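# Place the carton neatly inside the taped outline on the block

## Task

Set the carton down on top of the raised block so that no part of it extends beyond the blue tape outline and its longer edge runs parallel to the outline's longer edge. The carton must stay there on its own, not because the robot is holding it. At the end, release it and move the tool away.

## Robot and tools

Robot: a single six-joint arm carrying a vacuum suction cup instead of fingers. Every pose refers to the cup point, which is the middle of the cup's rim while the cup is free. The cup opens along the cup point's own +z axis. Starting about 4 cm back from the rim, the tool body and its camera stick out up to about 9 cm sideways, so leave room for them near the block and carton.

Frame: the scene frame has its origin on the table surface straight under the arm's base. +z is up, and +y is to the left when looking along +x. The base may not sit level with the table. Positions are in metres. Orientations are quaternions written w first.

Row format, shared by execute_actions and move: 8 numbers [x, y, z, qw, qx, qy, qz, suction]. The first seven give an absolute target for the cup point in the scene frame: where it should be and how it should be turned. The eighth, between -1 and 1, controls the vacuum. Anything above 0.01 switches suction on, and 0.01 or less switches it off. The setting stays as it is until a later row changes it. There is only one arm, so each row describes that one tool.

execute_actions(actions): actions is a list of actions. Each action is a list of up to 15 rows, with one row applied per control step of 1/30 s, so an action lasts 0.5 s. If you give fewer than 15 rows, the final row fills the remaining steps. An empty list only returns the current state and images. An action is rejected if its target lies more than 0.6 m from the cup point, measured along any of the cup point's current axes. If any action is malformed, or the first one fails that distance check against the latest reported state, nothing in the call runs. Repeat the quaternion you want in every row, because the reported orientation may have drifted.

How motion works: on each step the controller clips the commanded pose to at most 100 mm and 16 degrees away from the measured pose. It then servos the joints, and when it cannot satisfy both, position wins over orientation. Motion trails commands by about 0.17 s. After an action ends, the arm goes only as far as the last clipped pose, so a distant target takes several actions. Joint speed and acceleration are limited, so after a big motion the arm may still be short of the target. The elbow cannot fully straighten.

move(target, speed, stop_force, blocking): target is one row as above, an absolute pose plus suction. The suction value is applied as soon as the move starts. The cup point follows a straight path lasting 0.5 to 10 s, and a path that would run longer stops early. It turns the short way round. speed is the top path speed in m/s, from 0.002 to 0.5, default 0.25. Turning is capped at twice that number in rad/s. The path ignores obstacles, and the real motion can lag, stray, or overshoot the speed, especially when the arm is near full reach. The arm is stiff, so commanding even slightly past a firm contact can cause a fault. stop_force, in newtons from 13 to 80 and optional, ends the path once the wrist sensor feels that much extra resistance against the direction of travel for 2 steps. The arm then backs up 2 steps and holds. It cannot be used in the first 0.2 s of a scene. Use it only with a very low speed and on moves that do not rotate the tool, and leave it out when pulling away from a surface you are pressing on. Pressure can briefly exceed stop_force. Setting blocking=false returns after 0.5 s while the motion carries on. It cannot be combined with stop_force. Until a result shows that move has finished, only wait or stop are accepted. The result adds a move: line. Its possible endings are done, off_target, moving, held, fault, or contact, where contact means stop_force ended the path. That line also lists the limits that acted: paced means the pose was clipped, and held means a check blocked some steps. The result also gives the remaining distance to the target.

wait(seconds): 0 to 10. The arm keeps its last command, and any running move continues. wait(0) just polls. stop(): brakes a running move, which needs some room to stop. Suction is not affected.

zoom_image(camera, region): camera is cam_high (896x504) or cam_wrist (504x504). region is [x0, y0, x1, y1] in pixels from the top-left corner, at most 504 by 504.

finished_scene(scene): give the number of the current scene. This closes it permanently, and the reply says whether the goal was met. A reply with no tool call also ends everything.

Reading results: the state line gives the cup point's position, quaternion and velocities. The printed position can be slightly off, more so at long reach. Hand target is the pose the controller is currently heading for. A pose unreachable line means the clearance check, which treats the base mount as part of the arm, changed or blocked the command. suction_measured is about 0 without a seal and 0.83 or more on an airtight surface. part_present turns 1 at 0.50 and back to 0 below 0.45. Wrist force and torque are given on the tool's own axes and point from the contact back into the arm. Each reading has an offset of up to about 5.5 N, noise of up to 3.4 N, and saturates near 100 N. Treat no reading as normal. Joint torque readings are noisy and offset, so do not read them as contact. MOTOR HOT appears at 70 °C. At 85 °C the brakes lock until the motors cool.

Gripping: the rim is 36 mm across. Press it square onto a flat, smooth patch of the carton, away from edges, seams and holes, with suction on. Under vacuum the cup shrinks, so the carton sits up to 12 mm nearer the tool. To release, lower the carton until it rests on the block, switch suction off, then rise at least 15 mm before expecting the cup to be free. If the cup seals to the table, switch suction off.

Avoid: joint overload or any outside force of 150 N, which freezes the arm for 10 s and cancels the rest of the call. Also avoid fast impacts, dropping or sliding the carton, and pushing anything off the table, which counts as failure. Loose objects may sometimes get nudged by an outside push, so check the final placement in the camera images before finishing.

Each tool is called as name(argument=value, ...), one argument or row to a line, values as JSON.

## Session

I'll start by looking at the scene.

execute_actions(
  actions=[],
)

Scene clock: 0.00 s.
end_effector_position=(+0.6293, +0.0293, +0.2964) suction_measured=0.01 part_present=0 end_effector_quat_wxyz=(-0.004, -0.020, +1.000, -0.008) end_effector_velocity=(+0.000, -0.000, +0.001) end_effector_angular_velocity=(-0.001, -0.002, +0.000)
Joint positions: [-0.281 -1.558  2.145 -2.158 -1.572  2.862]
Joint velocities: [-0.    -0.001 -0.001  0.    -0.001 -0.   ]
Joint torques (N m, as the arm reports them, + toward a larger angle): no reading
Motor temperatures (°C, as the motors report them): [29 27 31 36 36 34]
Wrist force (N, on the end effector, along its own x y z axes, offset not removed): no reading
Wrist torque (N m, same axes, about the end effector's origin, offset not removed): no reading
Hand target: +0.629, +0.029, +0.296; -0.004, -0.020, +1.000, -0.008

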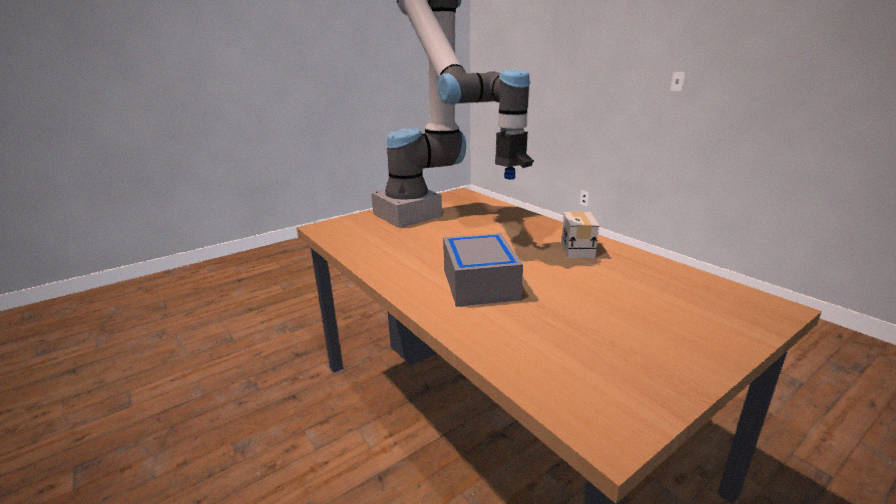

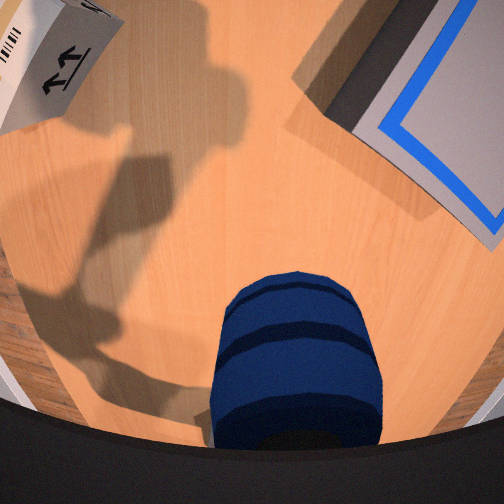

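zoom_image(
  camera="cam_high",
  region=[420, 190, 640, 320],
)

zoom_image(
  camera="cam_wrist",
  region=[0, 0, 504, 504],
)

Region (420, 190, 640, 320) of cam_high's 896x504 image, scaled by 2.291, with more detail than that image has; it fills the top 298 rows of this view, and the rest is white.

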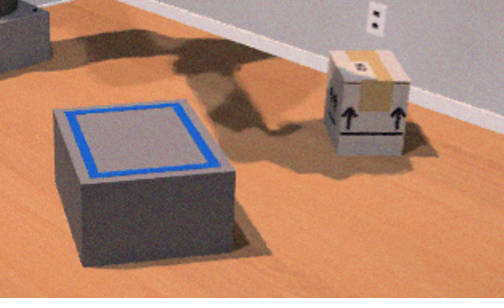

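Region (0, 0, 504, 504) of cam_wrist's 504x504 image, scaled by 1.000.

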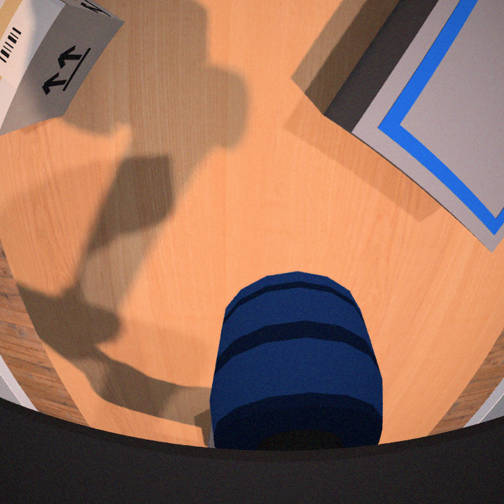

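move(
  target=[0.68, 0.22, 0.42, 0, 0, 1, 0, -1],
  speed=0.25,
)

Scene clock: 9.90 s.
end_effector_position=(+0.6801, +0.2195, +0.4199) suction_measured=0.01 part_present=0 end_effector_quat_wxyz=(+0.000, -0.000, +1.000, -0.000) end_effector_velocity=(+0.001, +0.002, +0.000) end_effector_angular_velocity=(-0.001, +0.002, -0.001)
Joint positions: [ 0.011 -1.527  1.866 -1.919 -1.557  3.195]
Joint velocities: [ 0.003  0.003 -0.004  0.003 -0.001  0.004]
Joint torques (N m, as the arm reports them, + toward a larger angle): [ 12.42 -37.38 -53.02   0.11  -2.21   2.76]
Motor temperatures (°C, as the motors report them): [29 27 31 36 36 34]
Wrist force (N, on the end effector, along its own x y z axes, offset not removed): [3.7 1.7 1.3]
Wrist torque (N m, same axes, about the end effector's origin, offset not removed): [0.48 -0.80 0.14]
Hand target: +0.680, +0.220, +0.420; +0.000, +0.000, +1.000, -0.000
Off the commanded pose: 0.000 m, 0 deg.
move: done

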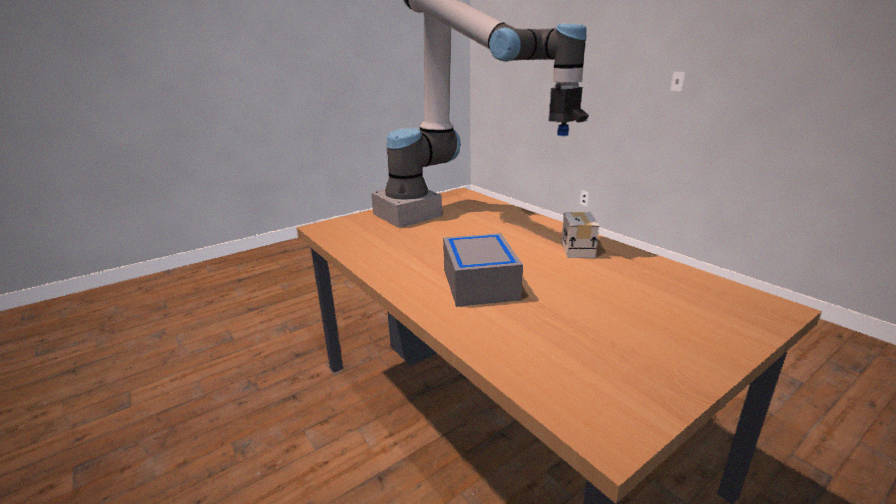

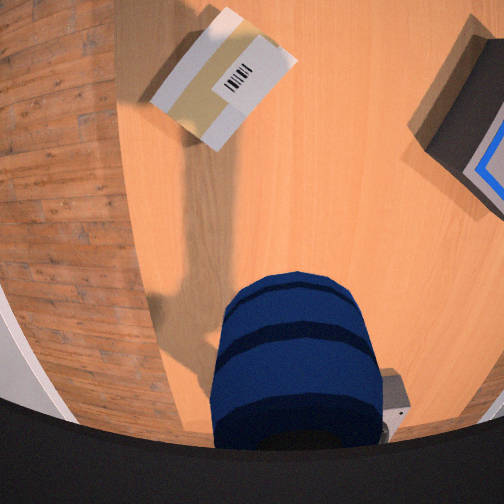

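zoom_image(
  camera="cam_wrist",
  region=[130, 0, 320, 170],
)

Region (130, 0, 320, 170) of cam_wrist's 504x504 image, scaled by 2.653, with more detail than that image has; it fills the top 451 rows of this view, and the rest is white.

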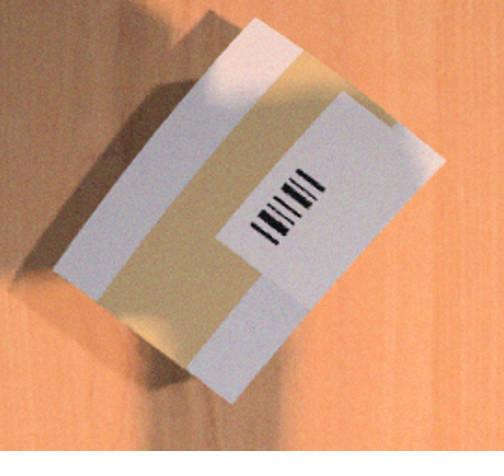

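move(
  target=[0.74, 0.27, 0.36, 0, 0.3338, 0.9426, 0, -1],
  speed=0.25,
)

Scene clock: 37.90 s.
end_effector_position=(+0.7400, +0.2698, +0.3602) suction_measured=0.01 part_present=0 end_effector_quat_wxyz=(+0.000, +0.333, +0.943, +0.000) end_effector_velocity=(+0.001, +0.002, -0.001) end_effector_angular_velocity=(+0.000, -0.001, -0.012)
Joint positions: [ 0.074 -1.371  1.799 -2.008 -1.557  3.938]
Joint velocities: [ 0.002  0.003 -0.003 -0.001  0.     0.014]
Joint torques (N m, as the arm reports them, + toward a larger angle): [ 12.67 -43.35 -52.94  -8.84  -1.9    3.19]
Motor temperatures (°C, as the motors report them): [29 27 31 36 36 34]
Wrist force (N, on the end effector, along its own x y z axes, offset not removed): [-1.6 -0.1 6.3]
Wrist torque (N m, same axes, about the end effector's origin, offset not removed): [0.18 0.29 -0.09]
Hand target: +0.740, +0.270, +0.360; +0.000, +0.334, +0.943, +0.000
Off the commanded pose: 0.000 m, 0 deg.
move: done

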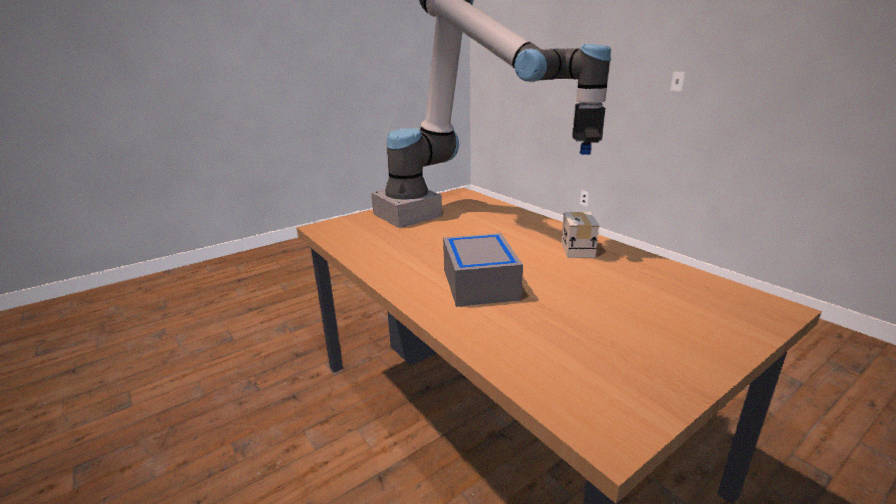

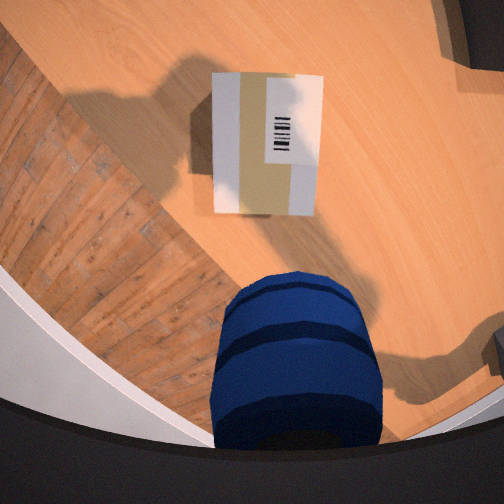

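zoom_image(
  camera="cam_wrist",
  region=[170, 50, 370, 250],
)

Region (170, 50, 370, 250) of cam_wrist's 504x504 image, scaled by 2.520, with more detail than that image has.

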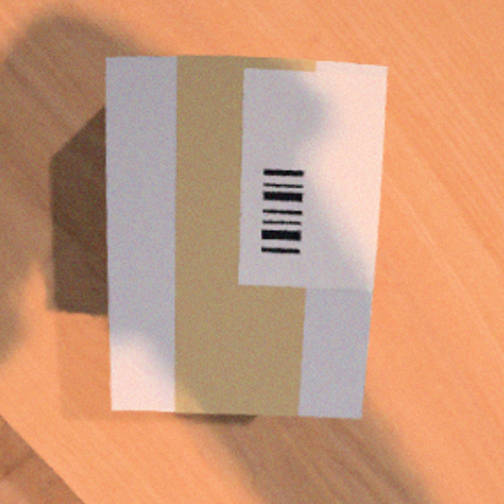

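move(
  target=[0.74, 0.27, 0.22, 0, 0.3338, 0.9426, 0, -1],
  speed=0.2,
)

Scene clock: 56.00 s.
end_effector_position=(+0.7401, +0.2700, +0.2203) suction_measured=0.01 part_present=0 end_effector_quat_wxyz=(-0.000, +0.334, +0.943, -0.000) end_effector_velocity=(-0.000, +0.001, -0.003) end_effector_angular_velocity=(+0.001, +0.001, -0.000)
Joint positions: [ 0.077 -1.243  1.918 -2.255 -1.557  3.942]
Joint velocities: [ 0.001  0.004  0.001 -0.004  0.001  0.002]
Joint torques (N m, as the arm reports them, + toward a larger angle): [ 12.87 -54.34 -25.59  -8.45  -0.74   3.51]
Motor temperatures (°C, as the motors report them): [29 27 31 36 36 34]
Wrist force (N, on the end effector, along its own x y z axes, offset not removed): [-4.6 2.8 4.2]
Wrist torque (N m, same axes, about the end effector's origin, offset not removed): [0.71 0.91 0.06]
Hand target: +0.740, +0.270, +0.220; +0.000, +0.334, +0.943, -0.000
Off the commanded pose: 0.000 m, 0 deg.
move: done

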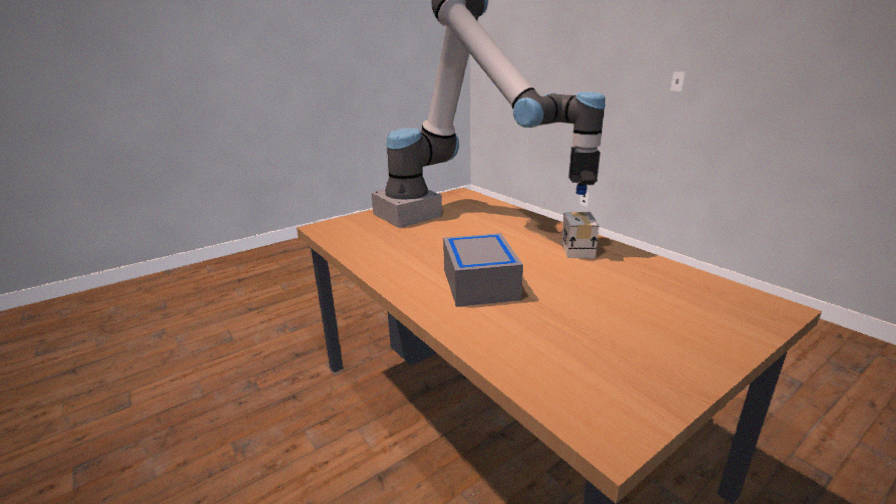

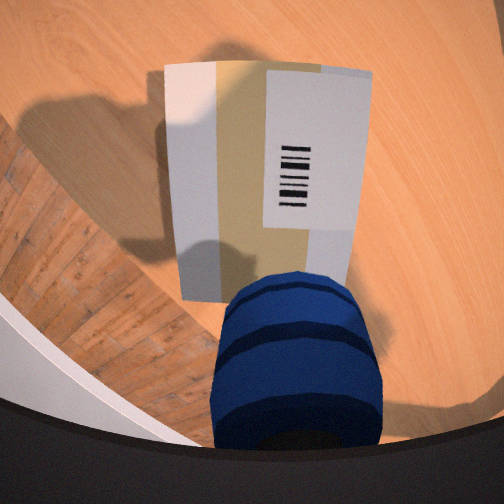

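zoom_image(
  camera="cam_wrist",
  region=[140, 40, 410, 310],
)

Region (140, 40, 410, 310) of cam_wrist's 504x504 image, scaled by 1.867, with more detail than that image has.

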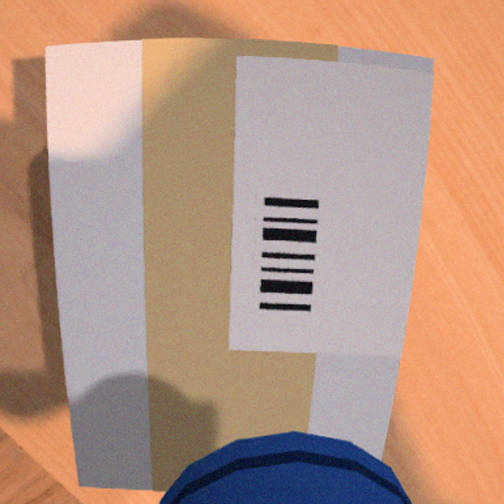

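move(
  target=[0.7451, 0.2748, 0.165, 0, -0.4226, 0.9063, 0, -1],
  speed=0.4,
)

Scene clock: 178.57 s.
end_effector_position=(+0.7451, +0.2748, +0.1651) suction_measured=0.01 part_present=0 end_effector_quat_wxyz=(-0.000, -0.422, +0.907, -0.000) end_effector_velocity=(+0.000, -0.000, -0.001) end_effector_angular_velocity=(+0.002, +0.001, +0.013)
Joint positions: [ 0.083 -1.171  1.936 -2.346 -1.557  2.397]
Joint velocities: [-0.001  0.001  0.    -0.001  0.002 -0.014]
Joint torques (N m, as the arm reports them, + toward a larger angle): [-15.09 -58.41 -22.79  -8.79   1.73  -3.4 ]
Motor temperatures (°C, as the motors report them): [29 27 31 36 36 34]
Wrist force (N, on the end effector, along its own x y z axes, offset not removed): [0.3 0.2 -4.7]
Wrist torque (N m, same axes, about the end effector's origin, offset not removed): [0.25 -0.13 0.04]
Hand target: +0.745, +0.275, +0.165; +0.000, -0.423, +0.906, -0.000
Off the commanded pose: 0.000 m, 0 deg.
move: done

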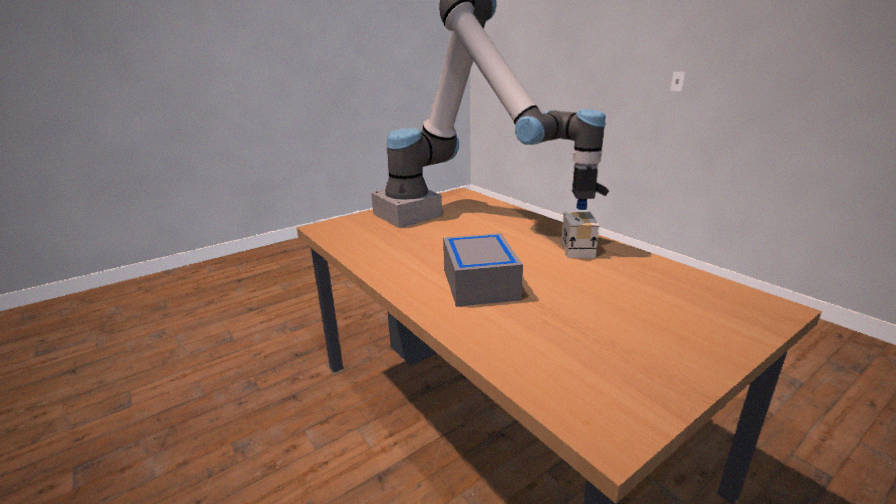

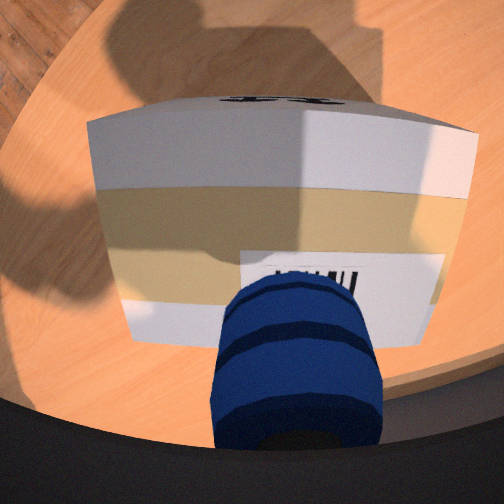

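zoom_image(
  camera="cam_wrist",
  region=[70, 80, 290, 360],
)

zoom_image(
  camera="cam_wrist",
  region=[280, 80, 500, 360],
)

Region (70, 80, 290, 360) of cam_wrist's 504x504 image, scaled by 1.800, with more detail than that image has; it fills the left 396 columns of this view, and the rest is white.

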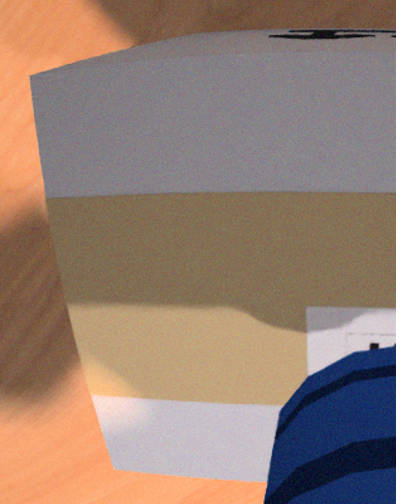

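Region (280, 80, 500, 360) of cam_wrist's 504x504 image, scaled by 1.800, with more detail than that image has; it fills the left 396 columns of this view, and the rest is white.

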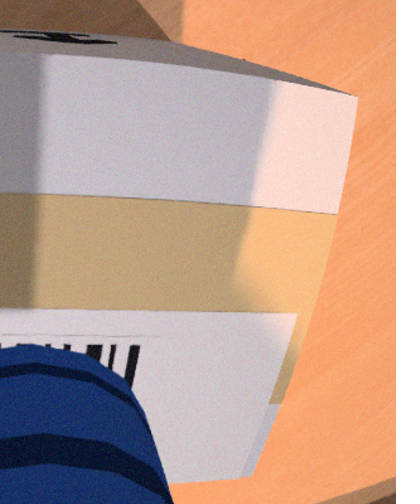

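move(
  target=[0.7460, 0.2748, 0.120, 0, -0.4226, 0.9063, 0, 1],
  speed=0.03,
  stop_force=15,
)

Scene clock: 201.17 s.
end_effector_position=(+0.7460, +0.2748, +0.1203) suction_measured=0.89 part_present=1 end_effector_quat_wxyz=(-0.000, -0.423, +0.906, +0.000) end_effector_velocity=(-0.000, -0.000, -0.003) end_effector_angular_velocity=(+0.000, +0.001, -0.000)
Joint positions: [ 0.084 -1.112  1.954 -2.421 -1.557  2.396]
Joint velocities: [-0.     0.004  0.001 -0.004  0.001  0.   ]
Joint torques (N m, as the arm reports them, + toward a larger angle): [ 12.33 -63.88 -26.27  -9.26   1.87   3.09]
Motor temperatures (°C, as the motors report them): [29 27 31 36 36 34]
Wrist force (N, on the end effector, along its own x y z axes, offset not removed): [8.4 3.9 8.8]
Wrist torque (N m, same axes, about the end effector's origin, offset not removed): [1.05 -1.48 0.14]
Hand target: +0.746, +0.275, +0.120; -0.000, -0.423, +0.906, +0.000
Off the commanded pose: 0.000 m, 0 deg.
move: done

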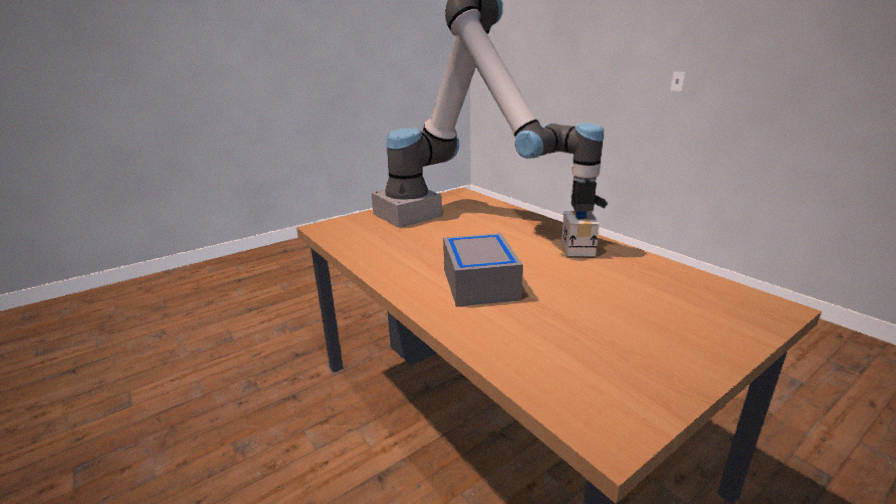

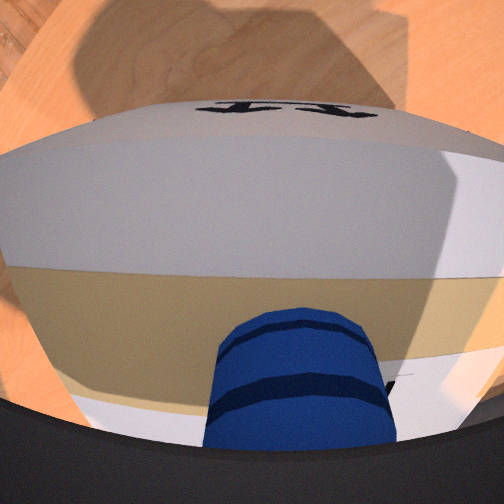

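execute_actions(
  actions=[
    [[0.746,0.2748,0.1200,0,-0.4226,0.9063,0,1],[0.746,0.2748,0.1202,0,-0.4226,0.9063,0,1],[0.746,0.2748,0.1205,0,-0.4226,0.9063,0,1],[0.746,0.2748,0.1212,0,-0.4226,0.9063,0,1],[0.746,0.2748,0.1222,0,-0.4226,0.9063,0,1],[0.746,0.2748,0.1237,0,-0.4226,0.9063,0,1],[0.746,0.2748,0.1257,0,-0.4226,0.9063,0,1],[0.746,0.2748,0.1281,0,-0.4226,0.9063,0,1],[0.746,0.2747,0.1311,0,-0.4226,0.9063,0,1],[0.746,0.2744,0.1346,0,-0.4227,0.9063,0,1],[0.7459,0.2738,0.1386,0,-0.4228,0.9062,0,1],[0.7459,0.2728,0.1432,0,-0.4230,0.9061,0,1],[0.7458,0.2714,0.1481,0,-0.4233,0.9060,0,1],[0.7456,0.2696,0.1536,0,-0.4237,0.9058,0,1],[0.7455,0.2673,0.1594,0,-0.4242,0.9056,0,1]],
    [[0.7453,0.2643,0.1656,0,-0.4248,0.9053,0,1],[0.7450,0.2608,0.1721,0,-0.4255,0.9049,0,1],[0.7447,0.2567,0.1789,0,-0.4264,0.9045,0,1],[0.7444,0.2519,0.1858,0,-0.4274,0.9040,0,1],[0.7440,0.2465,0.1929,0,-0.4286,0.9035,0,1],[0.7436,0.2404,0.2000,0,-0.4298,0.9029,0,1],[0.7431,0.2337,0.2071,0,-0.4313,0.9022,0,1],[0.7426,0.2263,0.2142,0,-0.4328,0.9015,0,1],[0.7420,0.2183,0.2211,0,-0.4345,0.9007,0,1],[0.7414,0.2097,0.2279,0,-0.4363,0.8998,0,1],[0.7407,0.2005,0.2344,0,-0.4382,0.8989,0,1],[0.7400,0.1907,0.2406,0,-0.4403,0.8979,0,1],[0.7393,0.1804,0.2464,0,-0.4424,0.8968,0,1],[0.7385,0.1696,0.2519,0,-0.4447,0.8957,0,1],[0.7377,0.1583,0.2568,0,-0.4470,0.8945,0,1]],
    [[0.7369,0.1466,0.2614,0,-0.4495,0.8933,0,1],[0.7360,0.1345,0.2654,0,-0.4520,0.8920,0,1],[0.7351,0.1220,0.2689,0,-0.4546,0.8907,0,1],[0.7342,0.1093,0.2719,0,-0.4572,0.8893,0,1],[0.7333,0.0964,0.2743,0,-0.4599,0.8880,0,1],[0.7324,0.0832,0.2763,0,-0.4626,0.8866,0,1],[0.7314,0.0700,0.2778,0,-0.4653,0.8851,0,1],[0.7305,0.0566,0.2788,0,-0.4681,0.8837,0,1],[0.7295,0.0432,0.2795,0,-0.4708,0.8822,0,1],[0.7286,0.0298,0.2798,0,-0.4736,0.8807,0,1],[0.7276,0.0166,0.28,0,-0.4763,0.8793,0,1],[0.7267,0.0034,0.28,0,-0.4790,0.8778,0,1],[0.7258,-0.0095,0.28,0,-0.4816,0.8764,0,1],[0.7249,-0.0222,0.28,0,-0.4842,0.8749,0,1],[0.7240,-0.0347,0.28,0,-0.4867,0.8735,0,1]],
    [[0.7231,-0.0468,0.28,0,-0.4892,0.8721,0,1],[0.7223,-0.0585,0.28,0,-0.4916,0.8708,0,1],[0.7215,-0.0698,0.28,0,-0.4939,0.8695,0,1],[0.7207,-0.0806,0.28,0,-0.4960,0.8683,0,1],[0.7200,-0.0909,0.28,0,-0.4981,0.8671,0,1],[0.7193,-0.1007,0.28,0,-0.5001,0.8659,0,1],[0.7186,-0.1099,0.28,0,-0.5020,0.8649,0,1],[0.7180,-0.1185,0.28,0,-0.5037,0.8639,0,1],[0.7174,-0.1265,0.28,0,-0.5053,0.8629,0,1],[0.7169,-0.1339,0.28,0,-0.5068,0.8620,0,1],[0.7164,-0.1406,0.28,0,-0.5081,0.8613,0,1],[0.7160,-0.1467,0.28,0,-0.5093,0.8605,0,1],[0.7156,-0.1521,0.28,0,-0.5104,0.8599,0,1],[0.7153,-0.1569,0.28,0,-0.5114,0.8593,0,1],[0.7150,-0.1610,0.28,0,-0.5122,0.8588,0,1]],
    [[0.7147,-0.1645,0.28,0,-0.5129,0.8584,0,1],[0.7145,-0.1675,0.28,0,-0.5135,0.8581,0,1],[0.7144,-0.1698,0.28,0,-0.5140,0.8578,0,1],[0.7142,-0.1716,0.28,0,-0.5143,0.8576,0,1],[0.7141,-0.1730,0.28,0,-0.5146,0.8574,0,1],[0.7141,-0.1740,0.28,0,-0.5148,0.8573,0,1],[0.7140,-0.1746,0.28,0,-0.5149,0.8572,0,1],[0.7140,-0.1749,0.28,0,-0.5150,0.8572,0,1],[0.7140,-0.1750,0.28,0,-0.5150,0.8572,0,1]],
  ],
)

Scene clock: 323.67 s.
end_effector_position=(+0.7140, -0.1741, +0.2800) suction_measured=0.89 part_present=1 end_effector_quat_wxyz=(-0.000, -0.515, +0.857, -0.000) end_effector_velocity=(-0.000, -0.008, -0.001) end_effector_angular_velocity=(+0.001, +0.001, +0.005)
Joint positions: [-0.532 -1.372  1.973 -2.172 -1.554  1.571]
Joint velocities: [-0.011  0.004 -0.003  0.001  0.001 -0.015]
Joint torques (N m, as the arm reports them, + toward a larger angle): [ -7.17 -47.84 -54.11  -1.95   2.25  -3.33]
Motor temperatures (°C, as the motors report them): [29 27 31 36 36 34]
Wrist force (N, on the end effector, along its own x y z axes, offset not removed): [0.4 7.2 2.4]
Wrist torque (N m, same axes, about the end effector's origin, offset not removed): [1.43 0.10 0.08]
Hand target: +0.714, -0.175, +0.280; -0.000, -0.515, +0.857, +0.000
Off the commanded pose: 0.001 m, 0 deg.

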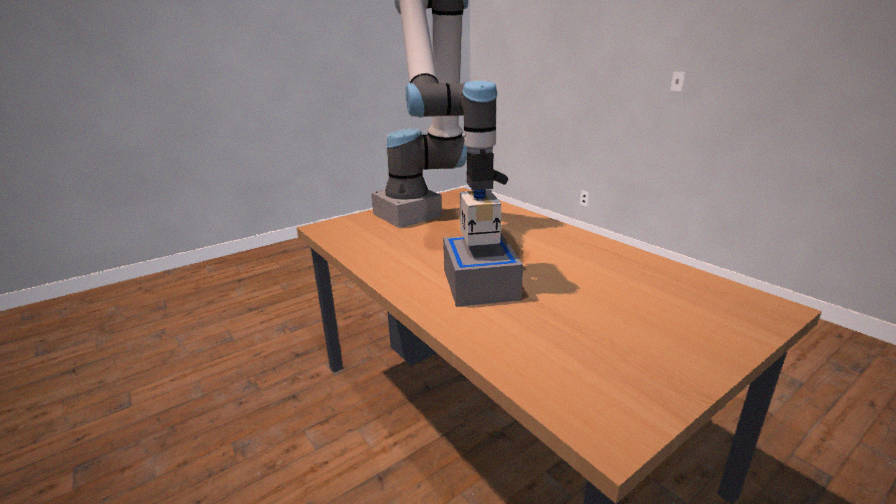

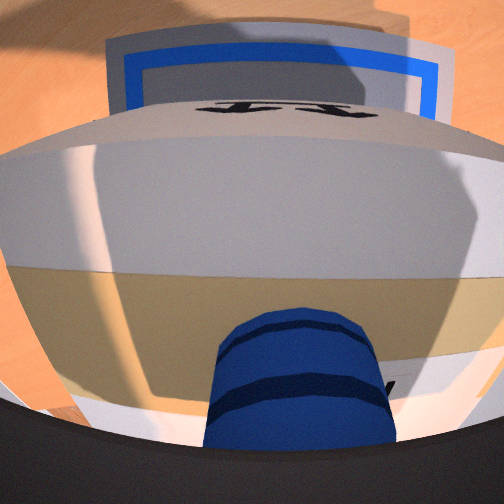

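execute_actions(
  actions=[],
)

zoom_image(
  camera="cam_wrist",
  region=[90, 10, 290, 140],
)

zoom_image(
  camera="cam_wrist",
  region=[280, 10, 480, 140],
)

zoom_image(
  camera="cam_high",
  region=[420, 180, 550, 310],
)

Scene clock: 328.93 s.
end_effector_position=(+0.7140, -0.1750, +0.2800) suction_measured=0.89 part_present=1 end_effector_quat_wxyz=(-0.000, -0.515, +0.857, +0.000) end_effector_velocity=(+0.000, +0.000, +0.001) end_effector_angular_velocity=(+0.001, -0.001, -0.000)
Joint positions: [-0.533 -1.372  1.973 -2.172 -1.554  1.57 ]
Joint velocities: [-0.    -0.    -0.    -0.     0.001  0.   ]
Joint torques (N m, as the arm reports them, + toward a larger angle): [-11.13 -49.65 -53.88  -1.53   1.8   -3.44]
Motor temperatures (°C, as the motors report them): [29 27 31 36 36 34]
Wrist force (N, on the end effector, along its own x y z axes, offset not removed): [3.6 7.5 6.9]
Wrist torque (N m, same axes, about the end effector's origin, offset not removed): [1.58 -0.40 -0.12]
Hand target: +0.714, -0.175, +0.280; -0.000, -0.515, +0.857, +0.000
Off the commanded pose: 0.000 m, 0 deg.

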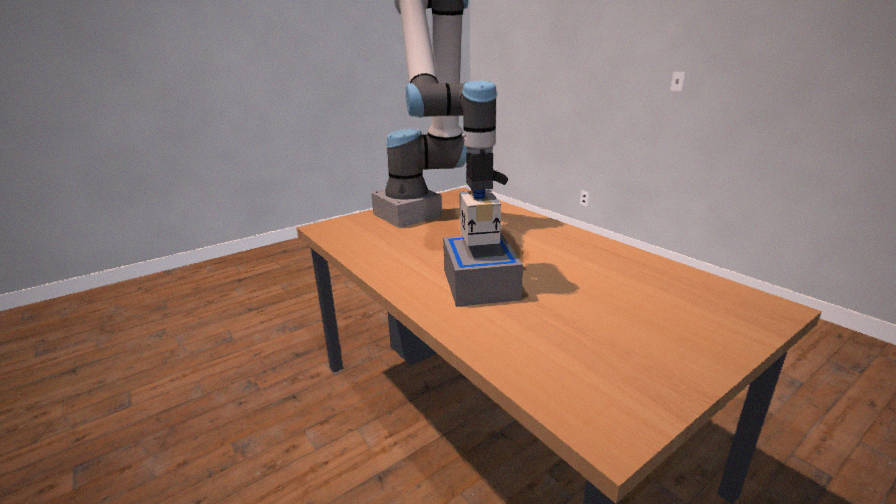

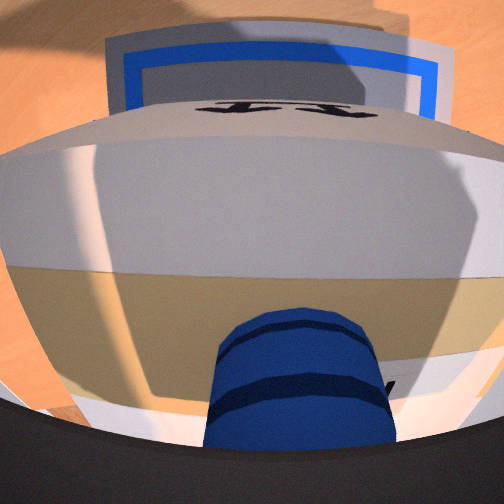

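Region (90, 10, 290, 140) of cam_wrist's 504x504 image, scaled by 2.520, with more detail than that image has; it fills the top 328 rows of this view, and the rest is white.

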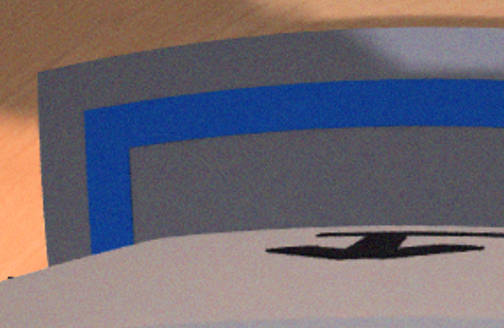

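Region (280, 10, 480, 140) of cam_wrist's 504x504 image, scaled by 2.520, with more detail than that image has; it fills the top 328 rows of this view, and the rest is white.

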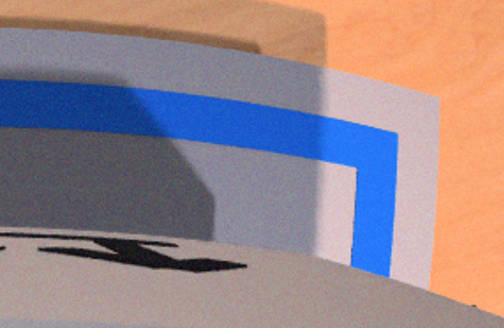

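Region (420, 180, 550, 310) of cam_high's 896x504 image, scaled by 3.877, with more detail than that image has.

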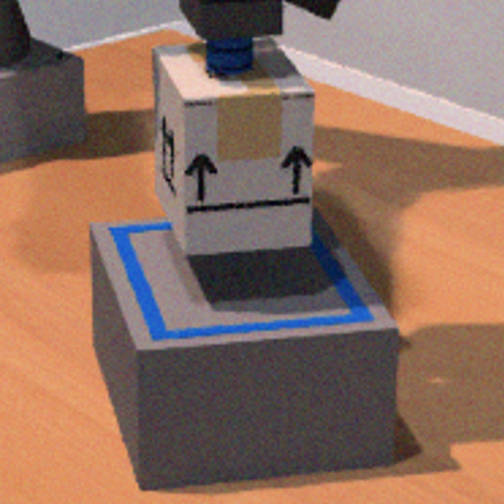

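move(
  target=[0.7175, -0.1769, 0.244, 0, -0.5150, 0.8572, 0, 1],
  speed=0.08,
)

zoom_image(
  camera="cam_wrist",
  region=[70, 0, 290, 140],
)

zoom_image(
  camera="cam_wrist",
  region=[280, 0, 500, 140],
)

zoom_image(
  camera="cam_high",
  region=[420, 180, 550, 310],
)

Scene clock: 366.90 s.
end_effector_position=(+0.7175, -0.1769, +0.2443) suction_measured=0.89 part_present=1 end_effector_quat_wxyz=(-0.000, -0.515, +0.857, +0.000) end_effector_velocity=(+0.000, +0.000, -0.002) end_effector_angular_velocity=(+0.000, -0.000, -0.000)
Joint positions: [-0.532 -1.328  1.994 -2.237 -1.554  1.57 ]
Joint velocities: [ 0.     0.003  0.001 -0.005  0.     0.001]
Joint torques (N m, as the arm reports them, + toward a larger angle): [ 11.51 -55.93 -32.46 -10.57   2.41   3.26]
Motor temperatures (°C, as the motors report them): [29 27 31 36 36 34]
Wrist force (N, on the end effector, along its own x y z axes, offset not removed): [0.8 2.6 7.1]
Wrist torque (N m, same axes, about the end effector's origin, offset not removed): [0.63 0.14 0.28]
Hand target: +0.718, -0.177, +0.244; -0.000, -0.515, +0.857, +0.000
Off the commanded pose: 0.000 m, 0 deg.
move: done

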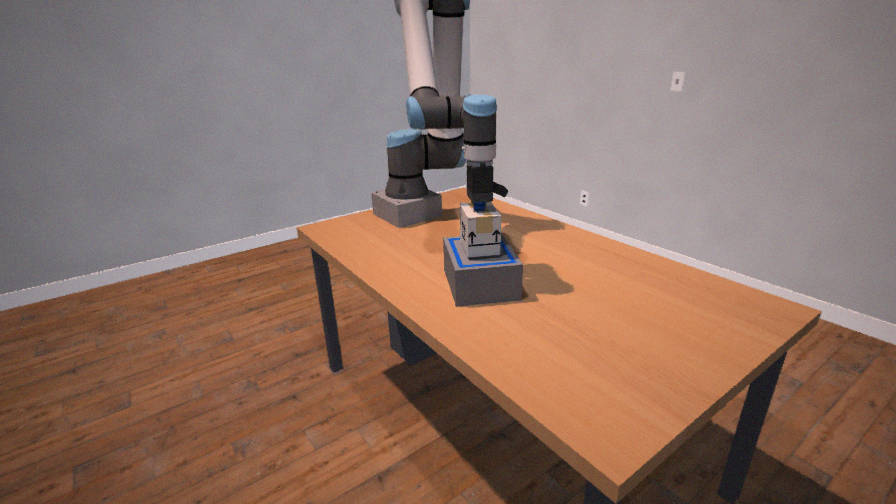

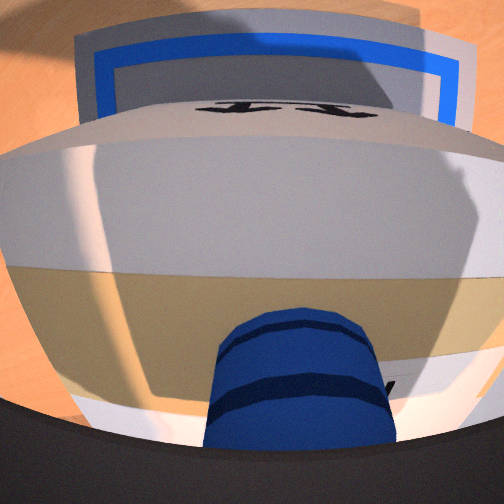

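Region (70, 0, 290, 140) of cam_wrist's 504x504 image, scaled by 2.291, with more detail than that image has; it fills the top 321 rows of this view, and the rest is white.

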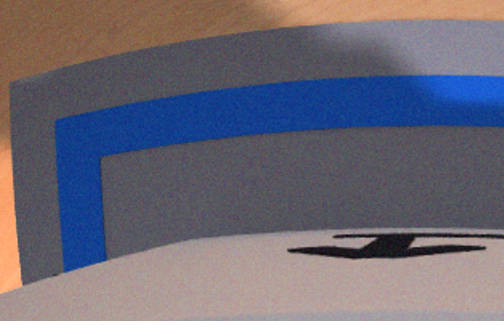

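Region (280, 0, 500, 140) of cam_wrist's 504x504 image, scaled by 2.291, with more detail than that image has; it fills the top 321 rows of this view, and the rest is white.

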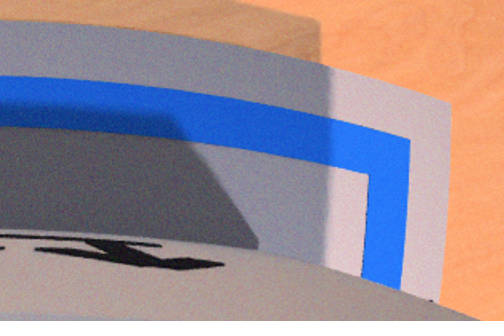

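Region (420, 180, 550, 310) of cam_high's 896x504 image, scaled by 3.877, with more detail than that image has.

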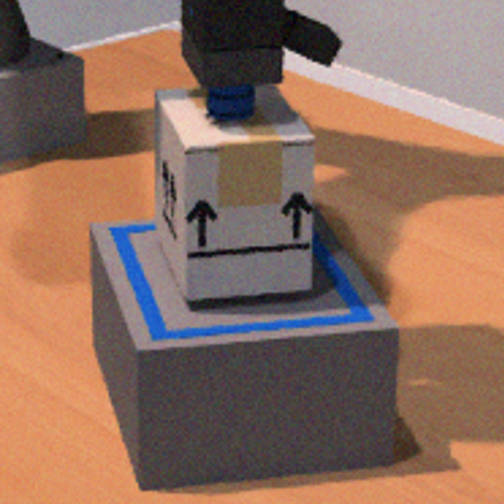

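move(
  target=[0.7175, -0.1769, 0.222, 0, -0.5150, 0.8572, 0, 1],
  speed=0.008,
  stop_force=13,
)

Scene clock: 383.10 s.
end_effector_position=(+0.7175, -0.1769, +0.2336) suction_measured=0.89 part_present=1 end_effector_quat_wxyz=(+0.000, -0.515, +0.857, -0.000) end_effector_velocity=(-0.000, +0.001, +0.001) end_effector_angular_velocity=(+0.002, +0.003, +0.000)
Joint positions: [-0.532 -1.316  2.002 -2.256 -1.554  1.571]
Joint velocities: [ 0.001 -0.001 -0.002  0.006  0.     0.001]
Joint torques (N m, as the arm reports them, + toward a larger angle): [ 11.   -66.34 -38.67   1.37   2.45   3.05]
Motor temperatures (°C, as the motors report them): [29 27 31 36 36 34]
Wrist force (N, on the end effector, along its own x y z axes, offset not removed): [1.5 8.5 -23.9]
Wrist torque (N m, same axes, about the end effector's origin, offset not removed): [1.27 -0.17 -0.03]
Hand target: +0.718, -0.177, +0.234; +0.000, -0.515, +0.857, -0.000
Off the commanded pose: 0.012 m, 0 deg.
move: contact

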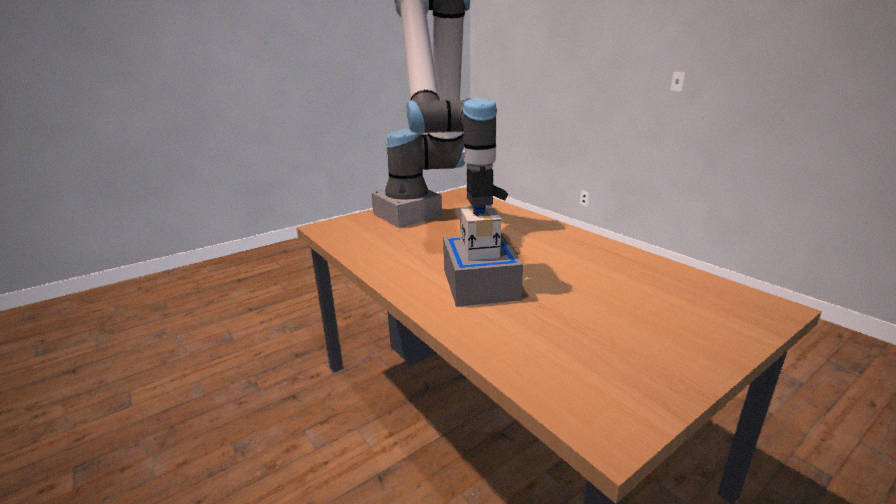

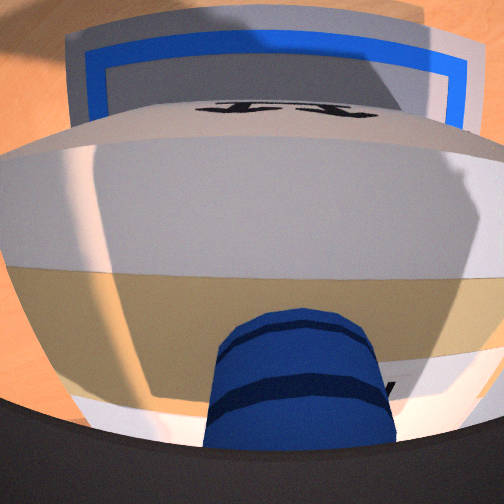

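The carton is resting on the block. I'll turn suction off.

execute_actions(
  actions=[
    [[0.7175,-0.1769,0.2345,0,-0.5150,0.8572,0,-1]],
  ],
)

Scene clock: 385.60 s.
end_effector_position=(+0.7175, -0.1769, +0.2345) suction_measured=0.01 part_present=0 end_effector_quat_wxyz=(+0.000, -0.515, +0.857, -0.000) end_effector_velocity=(-0.000, -0.000, -0.000) end_effector_angular_velocity=(+0.000, +0.001, -0.001)
Joint positions: [-0.532 -1.317  2.001 -2.255 -1.554  1.571]
Joint velocities: [-0.001  0.001  0.     0.    -0.     0.001]
Joint torques (N m, as the arm reports them, + toward a larger angle): [-11.36 -65.88 -34.9    1.24   2.22  -0.82]
Motor temperatures (°C, as the motors report them): [29 27 31 36 36 34]
Wrist force (N, on the end effector, along its own x y z axes, offset not removed): [1.2 5.2 -16.7]
Wrist torque (N m, same axes, about the end effector's origin, offset not removed): [1.16 -0.23 -0.07]
Hand target: +0.717, -0.177, +0.234; -0.000, -0.515, +0.857, -0.000
Off the commanded pose: 0.000 m, 0 deg.

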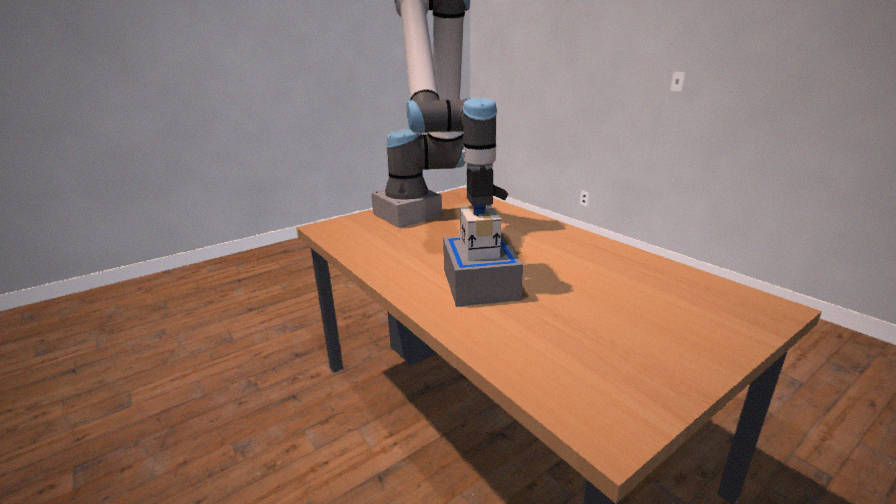

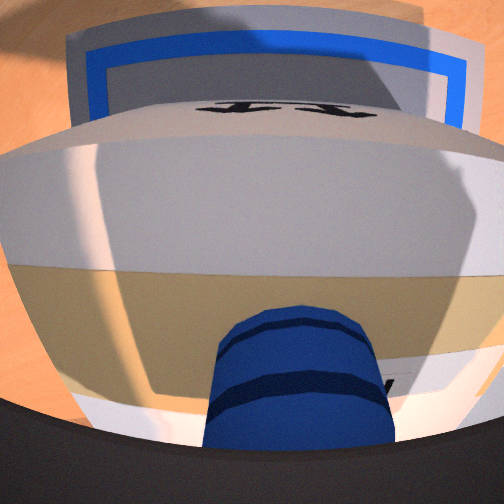

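move(
  target=[0.7175, -0.1769, 0.40, 0, -0.5150, 0.8572, 0, -1],
  speed=0.25,
)

zoom_image(
  camera="cam_high",
  region=[420, 180, 550, 310],
)

Scene clock: 390.27 s.
end_effector_position=(+0.7174, -0.1768, +0.3996) suction_measured=0.01 part_present=0 end_effector_quat_wxyz=(+0.000, -0.515, +0.857, -0.000) end_effector_velocity=(-0.000, -0.000, +0.002) end_effector_angular_velocity=(+0.000, +0.001, +0.001)
Joint positions: [-0.536 -1.464  1.845 -1.951 -1.554  1.567]
Joint velocities: [-0.    -0.001 -0.003  0.005 -0.    -0.001]
Joint torques (N m, as the arm reports them, + toward a larger angle): [-12.44 -75.18 -53.73  -0.21  -2.01  -2.82]
Motor temperatures (°C, as the motors report them): [29 27 31 36 36 34]
Wrist force (N, on the end effector, along its own x y z axes, offset not removed): [-4.4 5.9 1.2]
Wrist torque (N m, same axes, about the end effector's origin, offset not removed): [1.35 0.42 0.03]
Hand target: +0.717, -0.177, +0.400; +0.000, -0.515, +0.857, +0.000
Off the commanded pose: 0.000 m, 0 deg.
move: done

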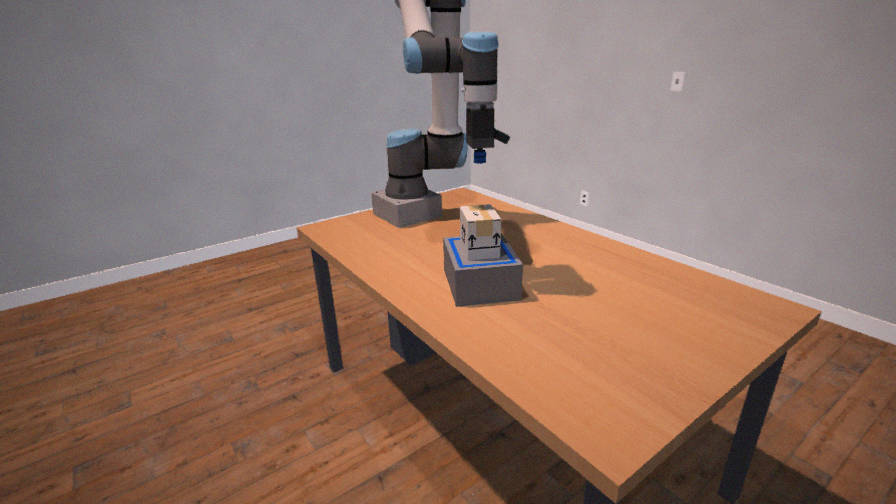

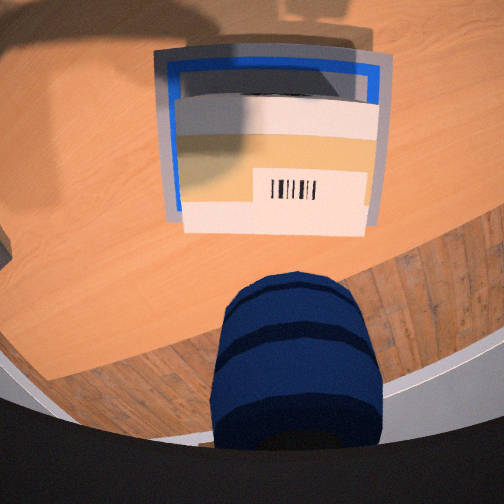

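Region (420, 180, 550, 310) of cam_high's 896x504 image, scaled by 3.877, with more detail than that image has.

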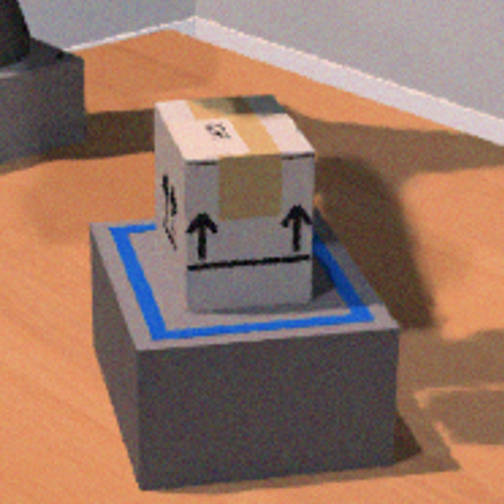

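The carton sits centred inside the outline with the long sides lined up, and the tool is clear.

finished_scene(
  scene=1,
)

The scene is finished: the task was done.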